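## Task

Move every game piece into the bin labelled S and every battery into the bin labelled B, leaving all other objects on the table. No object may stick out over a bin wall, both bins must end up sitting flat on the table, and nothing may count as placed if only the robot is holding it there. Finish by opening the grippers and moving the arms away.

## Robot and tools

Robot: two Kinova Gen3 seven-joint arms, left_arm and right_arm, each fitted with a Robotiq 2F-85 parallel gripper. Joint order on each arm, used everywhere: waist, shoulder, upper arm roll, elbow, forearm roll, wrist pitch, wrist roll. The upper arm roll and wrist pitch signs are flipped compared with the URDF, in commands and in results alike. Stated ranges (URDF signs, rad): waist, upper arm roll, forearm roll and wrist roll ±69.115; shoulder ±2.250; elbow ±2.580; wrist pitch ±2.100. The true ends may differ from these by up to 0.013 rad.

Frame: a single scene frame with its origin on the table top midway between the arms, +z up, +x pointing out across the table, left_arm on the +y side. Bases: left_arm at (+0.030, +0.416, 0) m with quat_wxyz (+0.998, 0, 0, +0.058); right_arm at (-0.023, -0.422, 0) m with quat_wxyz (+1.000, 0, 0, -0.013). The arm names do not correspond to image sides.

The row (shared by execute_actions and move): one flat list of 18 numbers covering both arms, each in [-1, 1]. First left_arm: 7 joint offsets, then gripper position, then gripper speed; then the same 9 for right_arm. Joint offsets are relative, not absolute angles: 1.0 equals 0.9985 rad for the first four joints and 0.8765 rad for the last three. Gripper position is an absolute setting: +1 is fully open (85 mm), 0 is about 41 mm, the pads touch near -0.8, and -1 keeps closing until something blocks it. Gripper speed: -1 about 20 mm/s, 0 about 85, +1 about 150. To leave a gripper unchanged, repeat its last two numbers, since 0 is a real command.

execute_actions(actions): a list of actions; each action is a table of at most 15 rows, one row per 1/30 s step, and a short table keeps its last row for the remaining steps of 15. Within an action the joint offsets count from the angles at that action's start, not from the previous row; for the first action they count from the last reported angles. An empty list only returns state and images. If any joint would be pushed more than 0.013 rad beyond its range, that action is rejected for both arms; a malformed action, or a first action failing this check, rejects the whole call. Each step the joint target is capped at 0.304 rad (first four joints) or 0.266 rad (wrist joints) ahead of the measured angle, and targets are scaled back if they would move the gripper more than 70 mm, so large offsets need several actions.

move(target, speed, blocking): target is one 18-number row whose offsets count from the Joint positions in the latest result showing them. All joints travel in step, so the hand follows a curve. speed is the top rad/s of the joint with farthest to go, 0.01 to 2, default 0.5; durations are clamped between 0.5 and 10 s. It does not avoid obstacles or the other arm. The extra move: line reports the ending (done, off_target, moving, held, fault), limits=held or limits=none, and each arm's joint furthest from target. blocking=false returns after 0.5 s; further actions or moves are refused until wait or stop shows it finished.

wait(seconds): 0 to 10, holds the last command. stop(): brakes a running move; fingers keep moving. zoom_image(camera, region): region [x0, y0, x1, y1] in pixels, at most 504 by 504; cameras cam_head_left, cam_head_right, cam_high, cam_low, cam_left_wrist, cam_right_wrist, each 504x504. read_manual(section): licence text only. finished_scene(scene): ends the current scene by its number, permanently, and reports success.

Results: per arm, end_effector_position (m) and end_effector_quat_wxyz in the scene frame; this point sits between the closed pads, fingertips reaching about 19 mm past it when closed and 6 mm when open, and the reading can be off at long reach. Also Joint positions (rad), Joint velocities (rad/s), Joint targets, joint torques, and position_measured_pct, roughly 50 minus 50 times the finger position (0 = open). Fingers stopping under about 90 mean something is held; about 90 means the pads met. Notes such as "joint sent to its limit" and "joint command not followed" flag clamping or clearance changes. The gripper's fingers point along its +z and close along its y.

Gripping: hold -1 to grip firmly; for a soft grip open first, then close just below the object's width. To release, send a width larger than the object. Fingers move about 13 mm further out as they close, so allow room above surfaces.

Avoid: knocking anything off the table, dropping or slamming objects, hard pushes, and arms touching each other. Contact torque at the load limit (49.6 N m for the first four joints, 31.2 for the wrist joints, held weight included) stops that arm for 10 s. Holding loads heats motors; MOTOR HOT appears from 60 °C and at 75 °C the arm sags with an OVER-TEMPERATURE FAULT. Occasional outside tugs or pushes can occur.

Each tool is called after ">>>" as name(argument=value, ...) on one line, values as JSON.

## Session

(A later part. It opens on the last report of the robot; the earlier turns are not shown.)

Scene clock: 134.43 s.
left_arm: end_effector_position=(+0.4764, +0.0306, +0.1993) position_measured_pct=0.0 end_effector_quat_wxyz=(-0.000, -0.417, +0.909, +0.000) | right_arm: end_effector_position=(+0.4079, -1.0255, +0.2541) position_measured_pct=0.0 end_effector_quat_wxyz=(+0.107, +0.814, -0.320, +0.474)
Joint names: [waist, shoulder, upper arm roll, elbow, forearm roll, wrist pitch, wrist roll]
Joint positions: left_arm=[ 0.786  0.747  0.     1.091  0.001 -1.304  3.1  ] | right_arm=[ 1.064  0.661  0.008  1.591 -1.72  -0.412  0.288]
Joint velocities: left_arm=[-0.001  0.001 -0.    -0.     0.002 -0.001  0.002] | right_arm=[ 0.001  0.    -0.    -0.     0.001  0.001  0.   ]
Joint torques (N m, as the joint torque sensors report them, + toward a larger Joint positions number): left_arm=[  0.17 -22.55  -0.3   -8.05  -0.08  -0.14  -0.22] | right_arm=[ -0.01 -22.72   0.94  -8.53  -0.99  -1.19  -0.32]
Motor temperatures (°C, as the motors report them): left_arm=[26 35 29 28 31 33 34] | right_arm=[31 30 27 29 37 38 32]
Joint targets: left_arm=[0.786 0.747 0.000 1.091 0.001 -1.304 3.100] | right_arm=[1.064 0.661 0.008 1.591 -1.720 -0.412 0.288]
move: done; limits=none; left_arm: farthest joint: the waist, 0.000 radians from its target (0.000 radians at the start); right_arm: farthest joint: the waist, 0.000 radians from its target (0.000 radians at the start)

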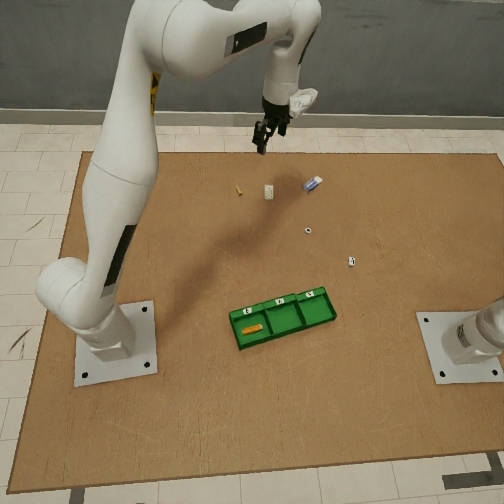

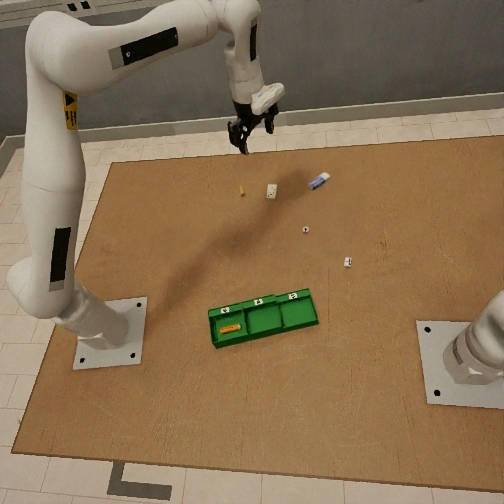

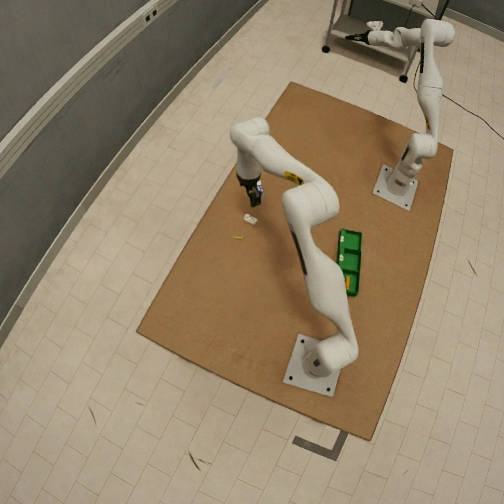

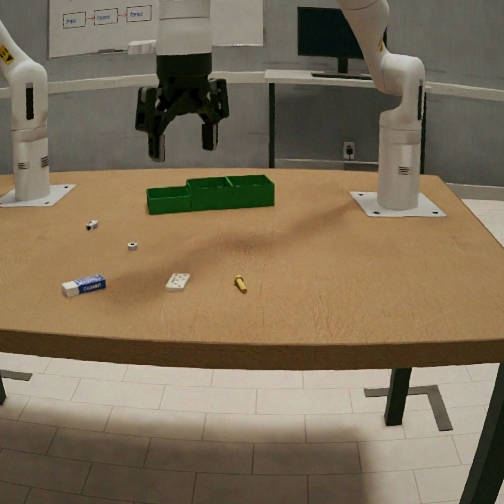

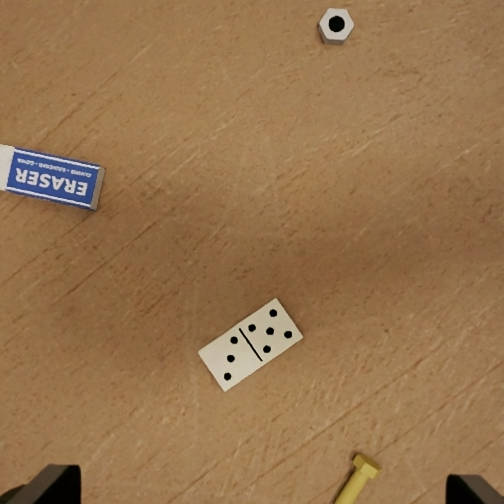

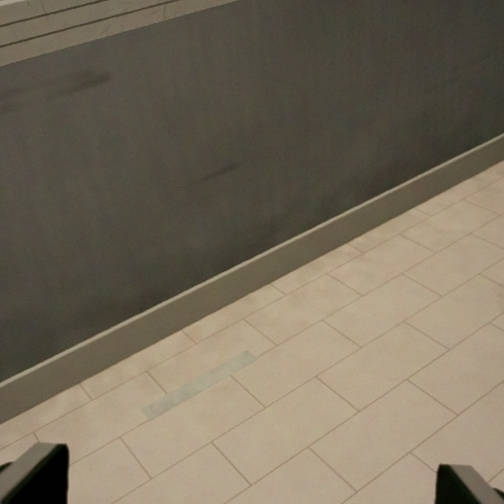

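>>> move(target=[0.0225,0.153,0,0.134,0,0.329,-1,0.3,0.5,0,0,0,0,0,0,0,1,0], speed=1.0)

>>> move(target=[0,0.070,0,0.028,0,0.112,-0.084,0.3,0.5,0,0,0,0,0,0,0,1,0], speed=0.2)

Scene clock: 155.97 s.
left_arm: end_effector_position=(+0.4741, +0.0153, +0.0699) position_measured_pct=34.9 end_effector_quat_wxyz=(+0.000, +0.019, +1.000, -0.001) | right_arm: end_effector_position=(+0.4079, -1.0255, +0.2541) position_measured_pct=0.0 end_effector_quat_wxyz=(+0.107, +0.814, -0.320, +0.474)
Joint names: [waist, shoulder, upper arm roll, elbow, forearm roll, wrist pitch, wrist roll]
Joint positions: left_arm=[ 0.808  0.9    0.     1.225  0.001 -1.016  2.224] | right_arm=[ 1.064  0.661  0.008  1.591 -1.72  -0.412  0.288]
Joint velocities: left_arm=[ 0.001  0.001 -0.    -0.    -0.001  0.001  0.001] | right_arm=[ 0.001  0.001  0.     0.001 -0.     0.001  0.   ]
Joint torques (N m, as the joint torque sensors report them, + toward a larger Joint positions number): left_arm=[  0.11 -23.42  -0.4   -7.05  -0.18  -0.16  -0.17] | right_arm=[  0.21 -22.74   0.84  -8.59  -1.06  -1.34  -0.4 ]
Motor temperatures (°C, as the motors report them): left_arm=[26 35 29 28 31 33 34] | right_arm=[31 30 27 29 37 38 32]
Joint targets: left_arm=[0.808 0.900 0.000 1.225 0.001 -1.016 2.224] | right_arm=[1.064 0.661 0.008 1.591 -1.720 -0.412 0.288]
move: done; limits=none; left_arm: farthest joint: the waist, 0.000 radians from its target (0.023 radians at the start); right_arm: farthest joint: the waist, 0.000 radians from its target (0.000 radians at the start)

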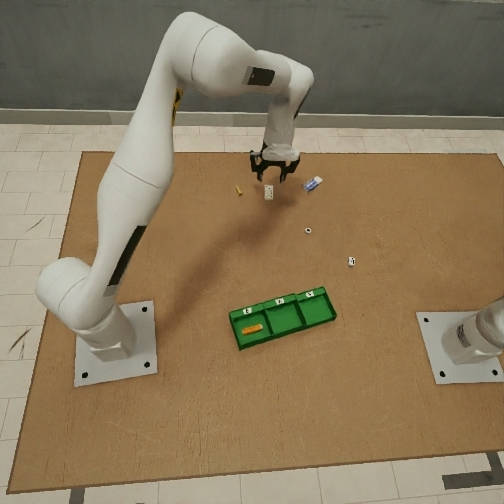

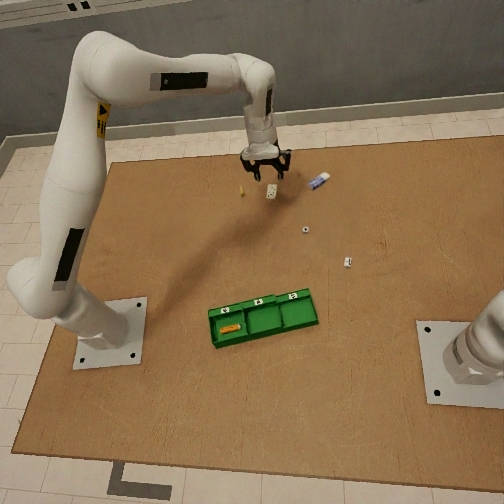

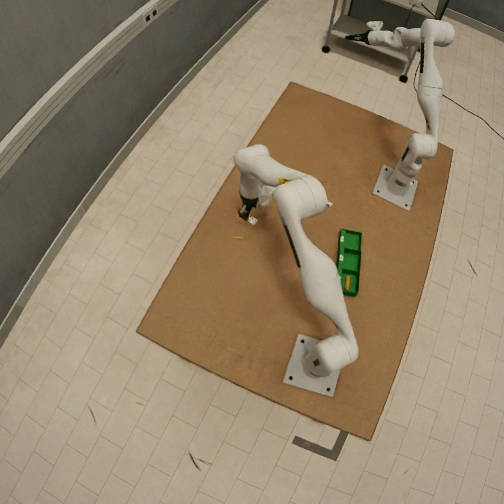

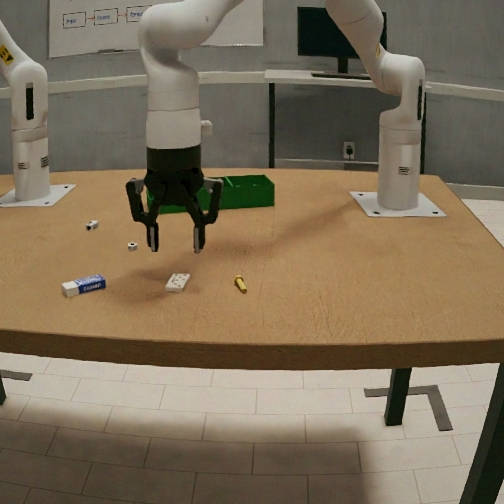

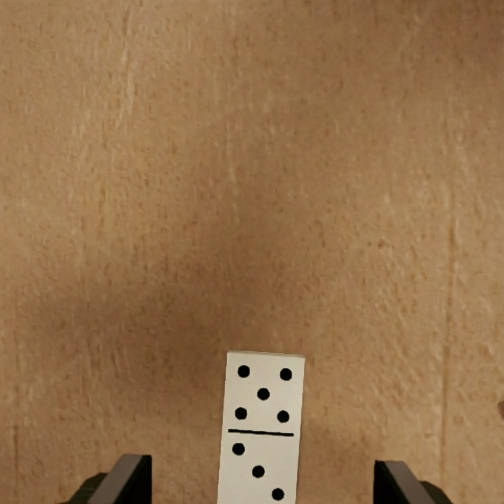

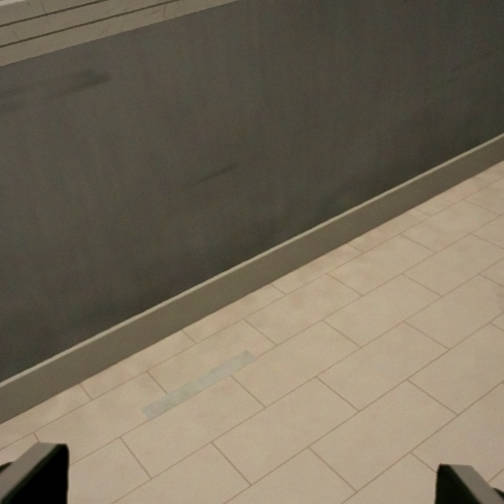

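Scene clock: 156.83 s.
left_arm: end_effector_position=(+0.4743, +0.0152, +0.0210) position_measured_pct=34.9 end_effector_quat_wxyz=(+0.001, +0.056, +0.998, -0.001) | right_arm: end_effector_position=(+0.4079, -1.0255, +0.2541) position_measured_pct=0.0 end_effector_quat_wxyz=(+0.107, +0.814, -0.320, +0.474)
Joint names: [waist, shoulder, upper arm roll, elbow, forearm roll, wrist pitch, wrist roll]
Joint positions: left_arm=[ 0.808  0.969  0.     1.253  0.001 -0.917  2.15 ] | right_arm=[ 1.064  0.661  0.008  1.591 -1.72  -0.412  0.288]
Joint velocities: left_arm=[ 0.     0.004  0.001 -0.    -0.     0.    -0.   ] | right_arm=[ 0.     0.    -0.    -0.001  0.     0.    -0.   ]
Joint torques (N m, as the joint torque sensors report them, + toward a larger Joint positions number): left_arm=[  0.11 -23.83  -0.42  -6.5   -0.13  -0.3   -0.23] | right_arm=[  0.15 -22.89   0.93  -8.67  -0.91  -1.24  -0.35]
Motor temperatures (°C, as the motors report them): left_arm=[26 35 29 28 31 33 34] | right_arm=[31 30 27 29 37 38 32]
Joint targets: left_arm=[0.808 0.970 0.000 1.253 0.001 -0.917 2.150] | right_arm=[1.064 0.661 0.008 1.591 -1.720 -0.412 0.288]
move: done; limits=none; left_arm: farthest joint: the shoulder, 0.001 radians from its target (0.070 radians at the start); right_arm: farthest joint: the waist, 0.000 radians from its target (0.000 radians at the start)

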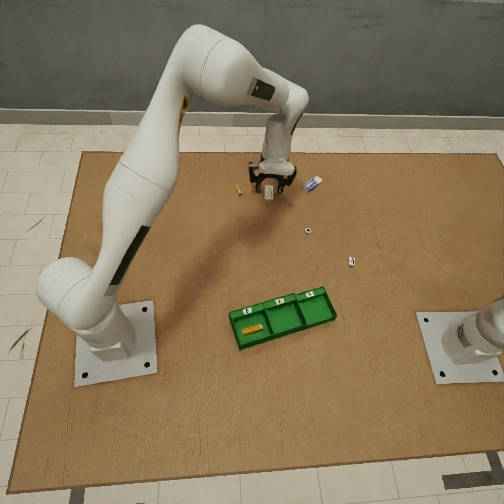

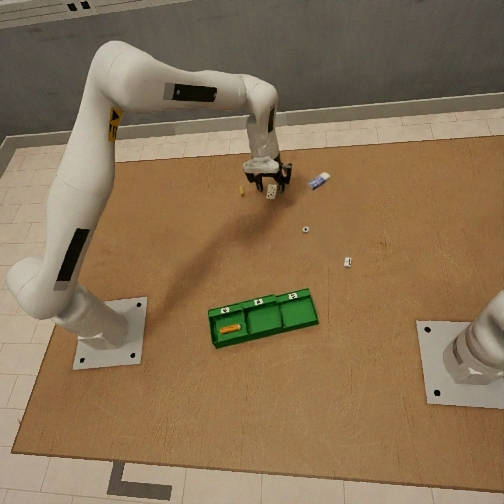

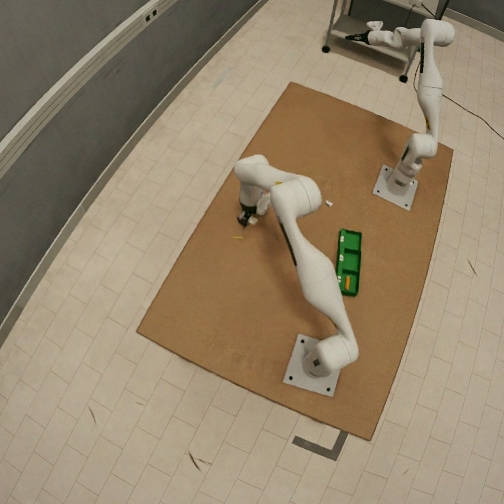

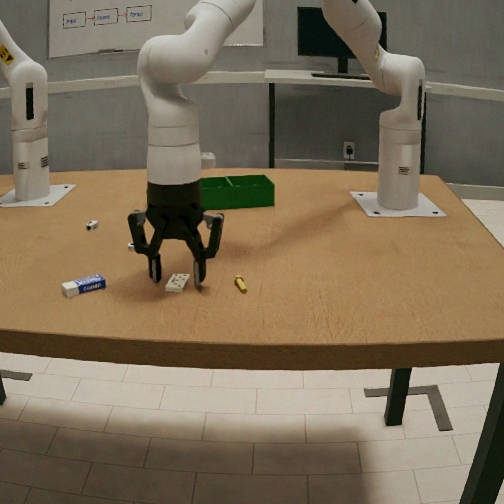

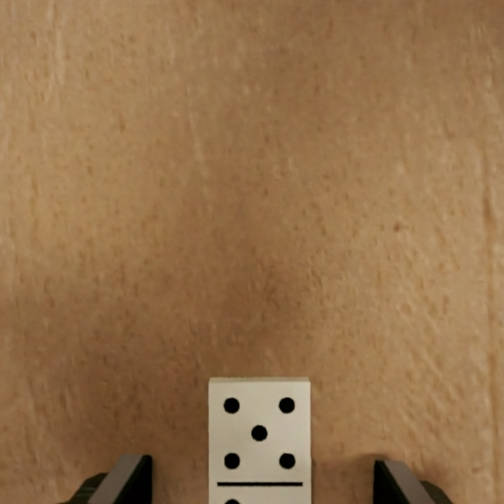

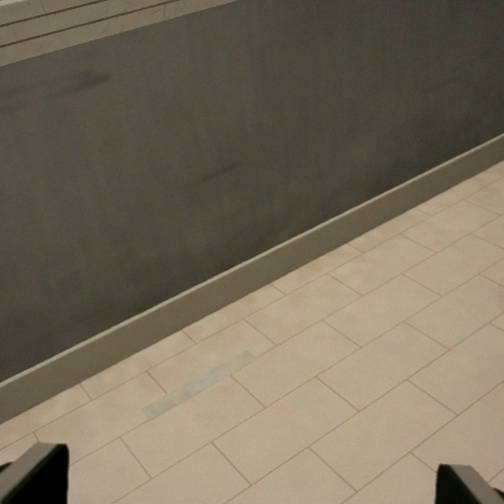

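Good. Close, then lift.

>>> execute_actions(actions=[[[0,0,0,0,0,0,0,-1,0.5,0,0,0,0,0,0,0,1,0]],[[0,0,0,0,0,0,0,-1,0.5,0,0,0,0,0,0,0,1,0]]])

>>> move(target=[0,-0.16,0,-0.045,0,-0.234,0,-1,0.5,0,0,0,0,0,0,0,1,0], speed=0.5)

Scene clock: 164.23 s.
left_arm: end_effector_position=(+0.4745, +0.0150, +0.0217) position_measured_pct=72.6 end_effector_quat_wxyz=(+0.001, +0.056, +0.998, -0.001) | right_arm: end_effector_position=(+0.4079, -1.0255, +0.2541) position_measured_pct=0.0 end_effector_quat_wxyz=(+0.107, +0.814, -0.320, +0.474)
Joint names: [waist, shoulder, upper arm roll, elbow, forearm roll, wrist pitch, wrist roll]
Joint positions: left_arm=[ 0.808  0.968  0.     1.252  0.001 -0.918  2.15 ] | right_arm=[ 1.064  0.661  0.008  1.591 -1.72  -0.412  0.288]
Joint velocities: left_arm=[-0.     0.001  0.001 -0.    -0.001  0.    -0.002] | right_arm=[-0. -0. -0. -0.  0.  0.  0.]
Joint torques (N m, as the joint torque sensors report them, + toward a larger Joint positions number): left_arm=[  0.12 -23.77  -0.44  -6.54  -0.2   -0.22  -0.24] | right_arm=[  0.05 -22.87   0.77  -8.61  -0.88  -1.22  -0.28]
Motor temperatures (°C, as the motors report them): left_arm=[26 35 29 28 31 33 34] | right_arm=[31 30 27 29 37 38 32]
Joint targets: left_arm=[0.808 0.968 0.000 1.252 0.001 -0.918 2.150] | right_arm=[1.064 0.661 0.008 1.591 -1.720 -0.412 0.288]

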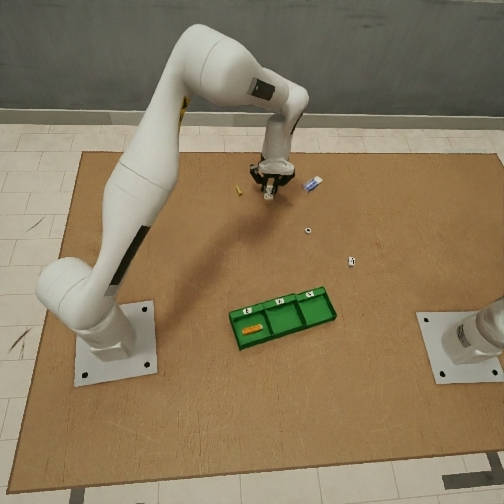

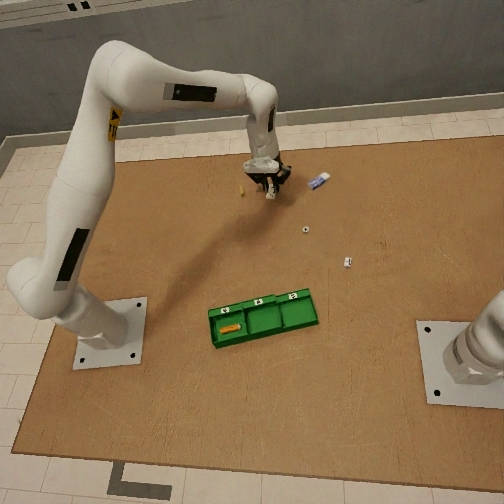

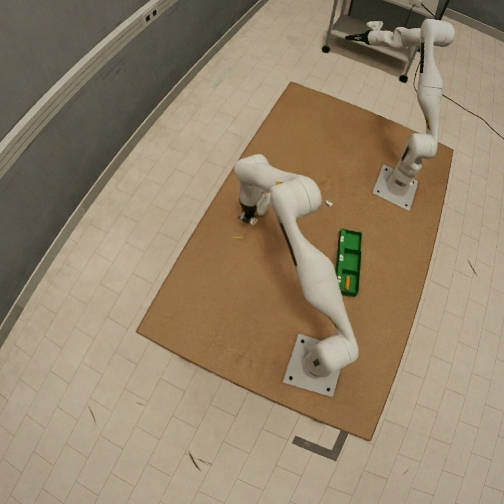

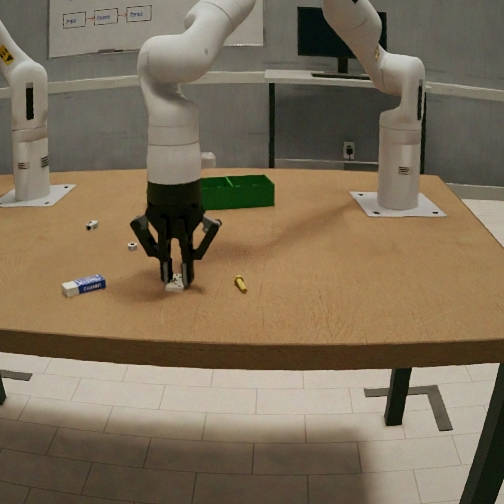

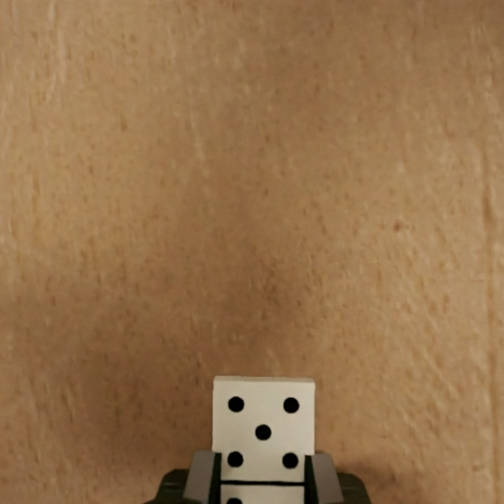

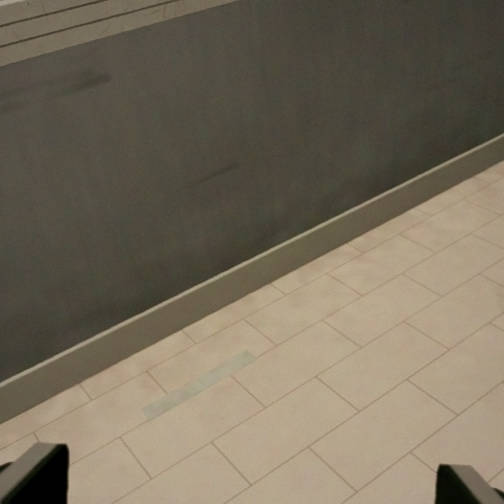

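Scene clock: 165.17 s.
left_arm: end_effector_position=(+0.4675, +0.0208, +0.1285) position_measured_pct=72.6 end_effector_quat_wxyz=(+0.001, +0.056, +0.998, -0.001) | right_arm: end_effector_position=(+0.4079, -1.0255, +0.2541) position_measured_pct=0.0 end_effector_quat_wxyz=(+0.107, +0.814, -0.320, +0.474)
Joint names: [waist, shoulder, upper arm roll, elbow, forearm roll, wrist pitch, wrist roll]
Joint positions: left_arm=[ 0.808  0.809  0.     1.207  0.001 -1.123  2.15 ] | right_arm=[ 1.064  0.661  0.008  1.591 -1.72  -0.412  0.288]
Joint velocities: left_arm=[ 0.    -0.001  0.     0.     0.001 -0.001  0.001] | right_arm=[-0.    -0.001 -0.     0.     0.    -0.001 -0.   ]
Joint torques (N m, as the joint torque sensors report them, + toward a larger Joint positions number): left_arm=[  0.13 -22.61  -0.4   -7.52  -0.17  -0.24  -0.27] | right_arm=[ -0.01 -22.86   0.85  -8.52  -0.84  -1.14  -0.3 ]
Motor temperatures (°C, as the motors report them): left_arm=[26 35 29 28 31 33 34] | right_arm=[31 30 27 29 37 38 32]
Joint targets: left_arm=[0.808 0.809 0.000 1.208 0.001 -1.123 2.150] | right_arm=[1.064 0.661 0.008 1.591 -1.720 -0.412 0.288]
move: done; limits=none; left_arm: farthest joint: the shoulder, 0.001 radians from its target (0.160 radians at the start); right_arm: farthest joint: the waist, 0.000 radians from its target (0.000 radians at the start)

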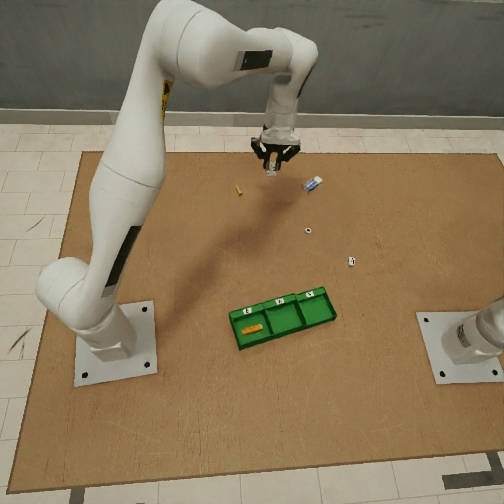

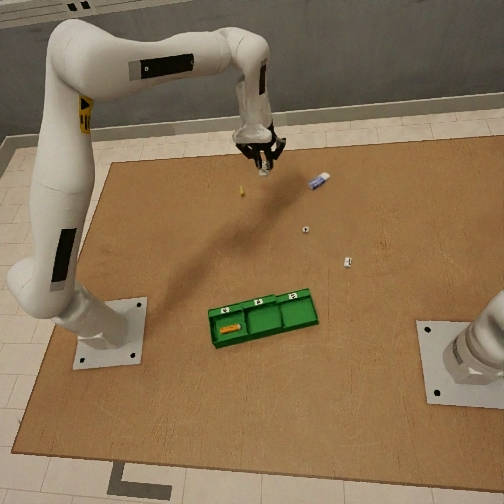

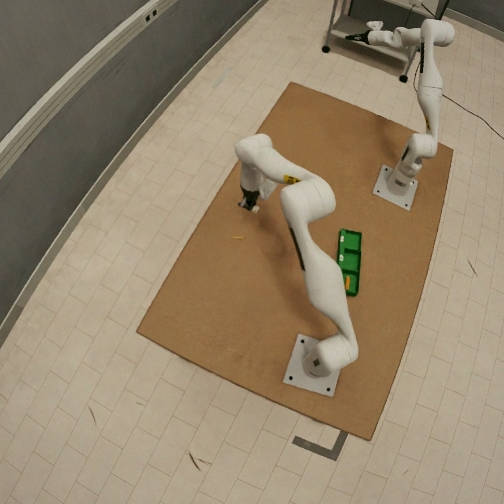

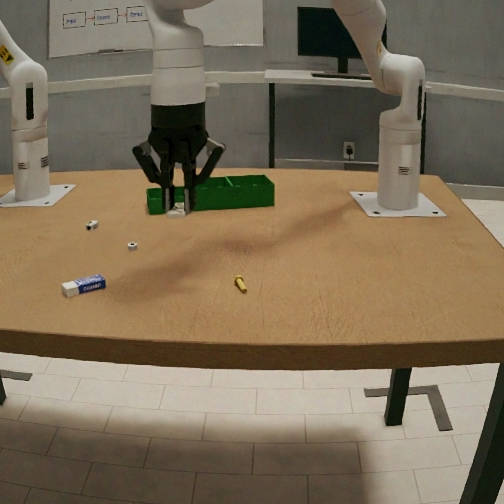

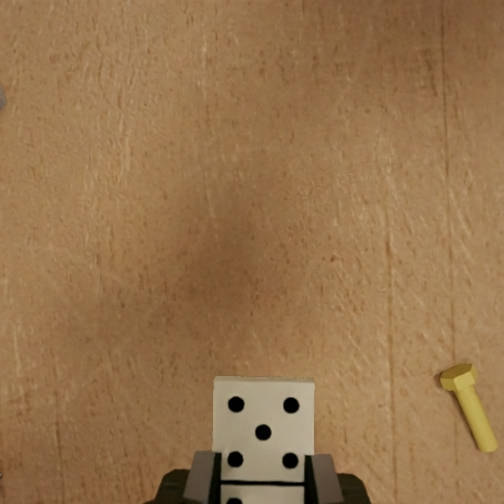

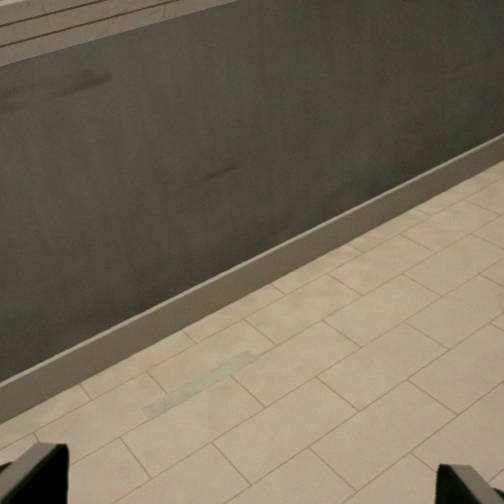

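>>> move(target=[0.716,-0.174,0,0.430,0,0.289,-0.519,-1,0.5,0,0,0,0,0,0,0,1,0], speed=0.8)

Scene clock: 177.40 s.
left_arm: end_effector_position=(+0.0854, -0.0715, +0.1094) position_measured_pct=72.6 end_effector_quat_wxyz=(-0.000, +0.598, +0.801, -0.000) | right_arm: end_effector_position=(+0.4079, -1.0255, +0.2541) position_measured_pct=0.0 end_effector_quat_wxyz=(+0.107, +0.814, -0.320, +0.474)
Joint names: [waist, shoulder, upper arm roll, elbow, forearm roll, wrist pitch, wrist roll]
Joint positions: left_arm=[ 1.523  0.635  0.     1.637  0.001 -0.87   1.695] | right_arm=[ 1.064  0.661  0.008  1.591 -1.72  -0.412  0.288]
Joint velocities: left_arm=[ 0.003 -0.001  0.    -0.     0.001 -0.001  0.001] | right_arm=[ 0.    -0.001 -0.     0.001 -0.002  0.001  0.   ]
Joint torques (N m, as the joint torque sensors report them, + toward a larger Joint positions number): left_arm=[ -0.02 -18.79  -0.28  -6.2   -0.18  -0.31  -0.17] | right_arm=[  0.15 -22.99   0.95  -8.57  -0.96  -1.29  -0.39]
Motor temperatures (°C, as the motors report them): left_arm=[26 35 29 28 31 33 34] | right_arm=[31 30 27 29 37 38 32]
Joint targets: left_arm=[1.523 0.635 0.000 1.637 0.001 -0.870 1.695] | right_arm=[1.064 0.661 0.008 1.591 -1.720 -0.412 0.288]
move: done; limits=none; left_arm: farthest joint: the waist, 0.000 radians from its target (0.715 radians at the start); right_arm: farthest joint: the waist, 0.000 radians from its target (0.000 radians at the start)

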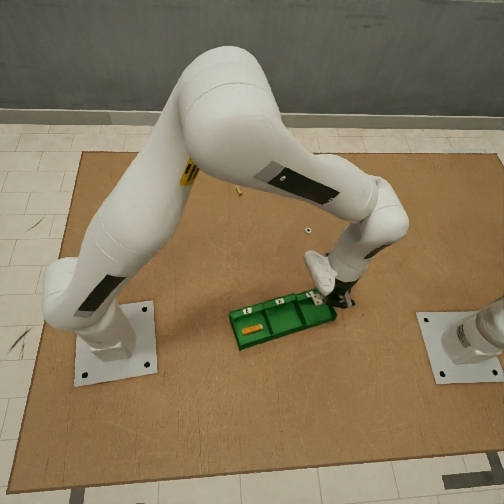

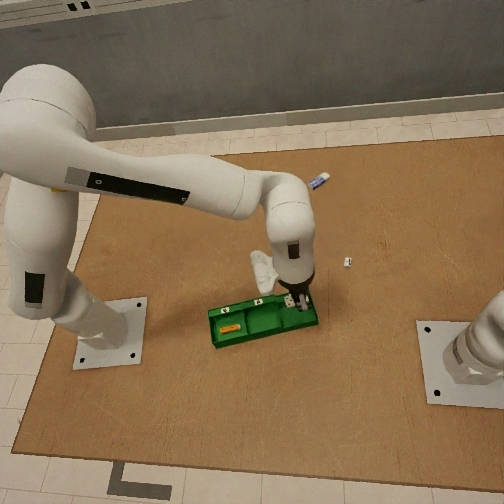

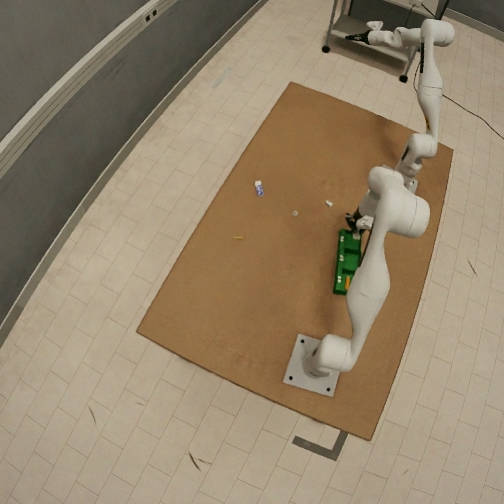

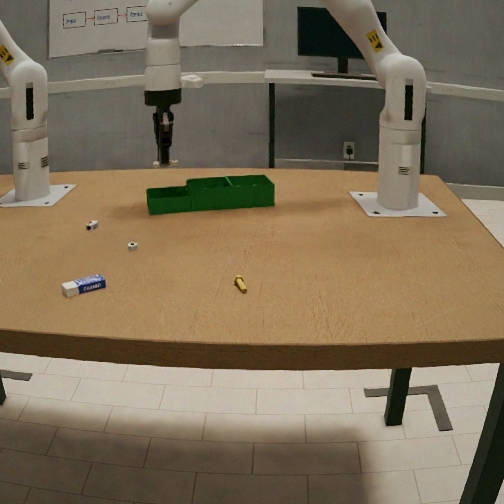

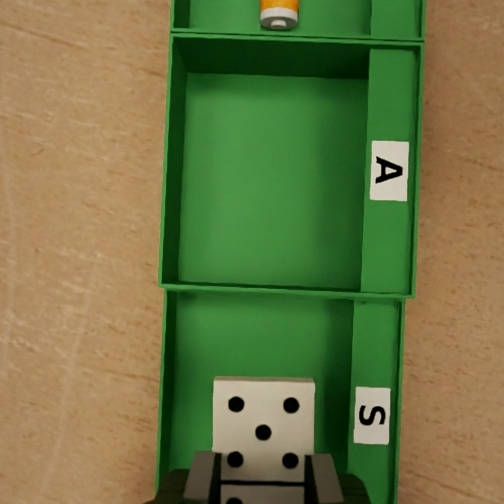

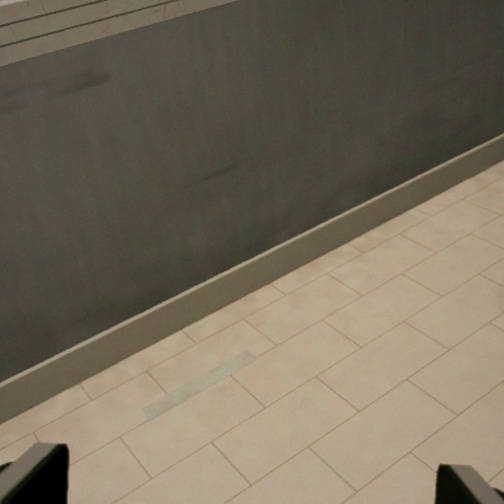

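>>> move(target=[0,0.139,0,0.059,0,0.225,0,-1,0.5,0,0,0,0,0,0,0,1,0], speed=0.2)

Scene clock: 181.17 s.
left_arm: end_effector_position=(+0.0855, -0.0713, +0.0285) position_measured_pct=72.6 end_effector_quat_wxyz=(-0.000, +0.598, +0.801, -0.000) | right_arm: end_effector_position=(+0.4079, -1.0255, +0.2541) position_measured_pct=0.0 end_effector_quat_wxyz=(+0.107, +0.814, -0.320, +0.474)
Joint names: [waist, shoulder, upper arm roll, elbow, forearm roll, wrist pitch, wrist roll]
Joint positions: left_arm=[ 1.523  0.774  0.     1.696  0.001 -0.672  1.695] | right_arm=[ 1.064  0.661  0.008  1.591 -1.72  -0.412  0.288]
Joint velocities: left_arm=[ 0.001  0.003 -0.002  0.     0.001  0.001 -0.   ] | right_arm=[ 0.001 -0.001  0.    -0.002 -0.001  0.001 -0.   ]
Joint torques (N m, as the joint torque sensors report them, + toward a larger Joint positions number): left_arm=[  0.16 -19.92  -0.4   -4.96  -0.16  -0.32  -0.23] | right_arm=[  0.11 -22.8    0.98  -8.47  -0.91  -1.18  -0.4 ]
Motor temperatures (°C, as the motors report them): left_arm=[26 35 29 28 31 33 34] | right_arm=[31 30 27 29 37 38 32]
Joint targets: left_arm=[1.523 0.774 0.000 1.696 0.001 -0.672 1.695] | right_arm=[1.064 0.661 0.008 1.591 -1.720 -0.412 0.288]
move: done; limits=none; left_arm: farthest joint: the waist, 0.000 radians from its target (0.000 radians at the start); right_arm: farthest joint: the waist, 0.000 radians from its target (0.000 radians at the start)

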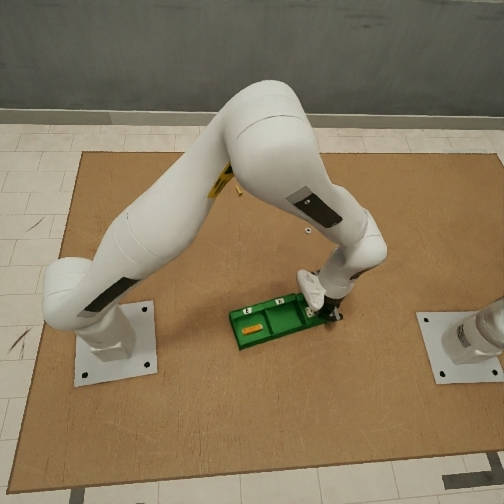

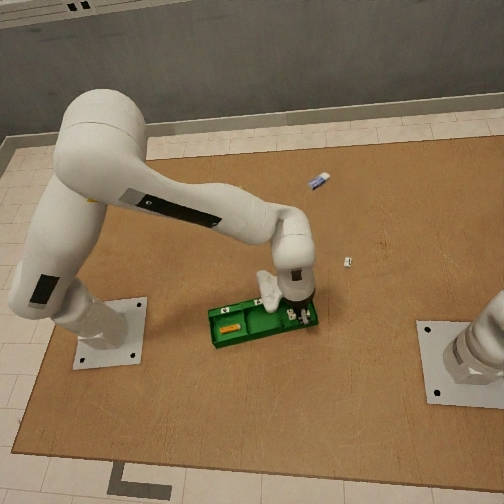

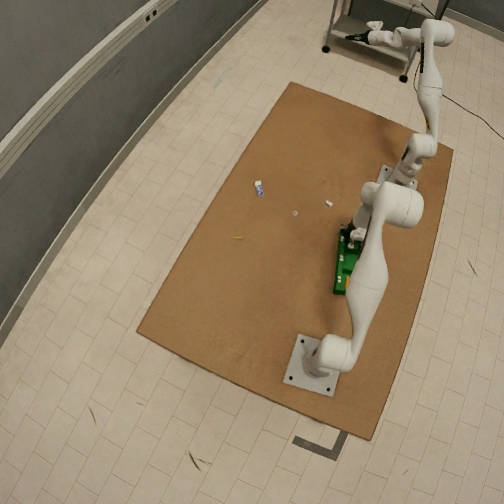

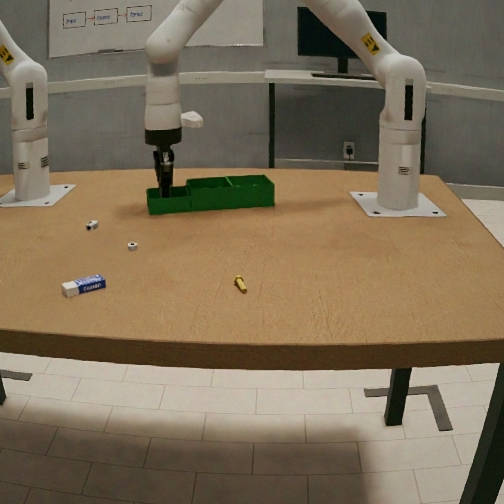

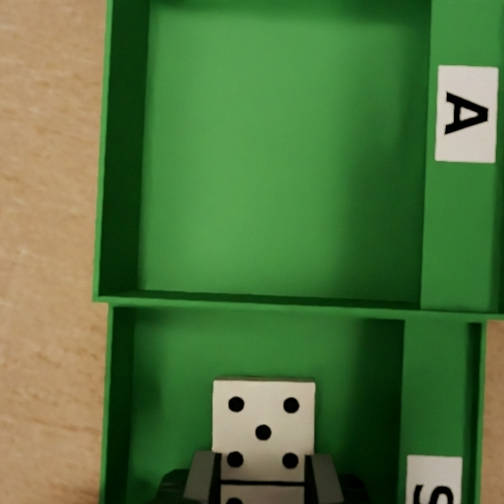

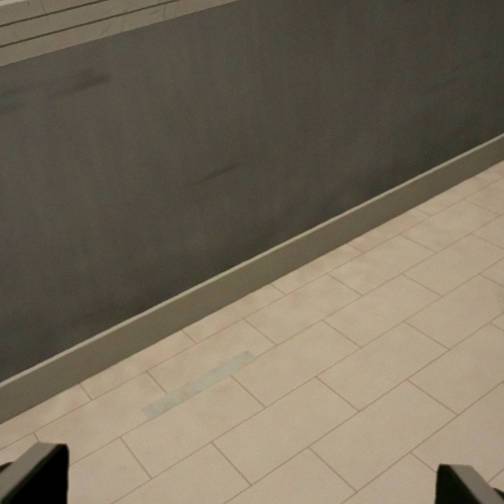

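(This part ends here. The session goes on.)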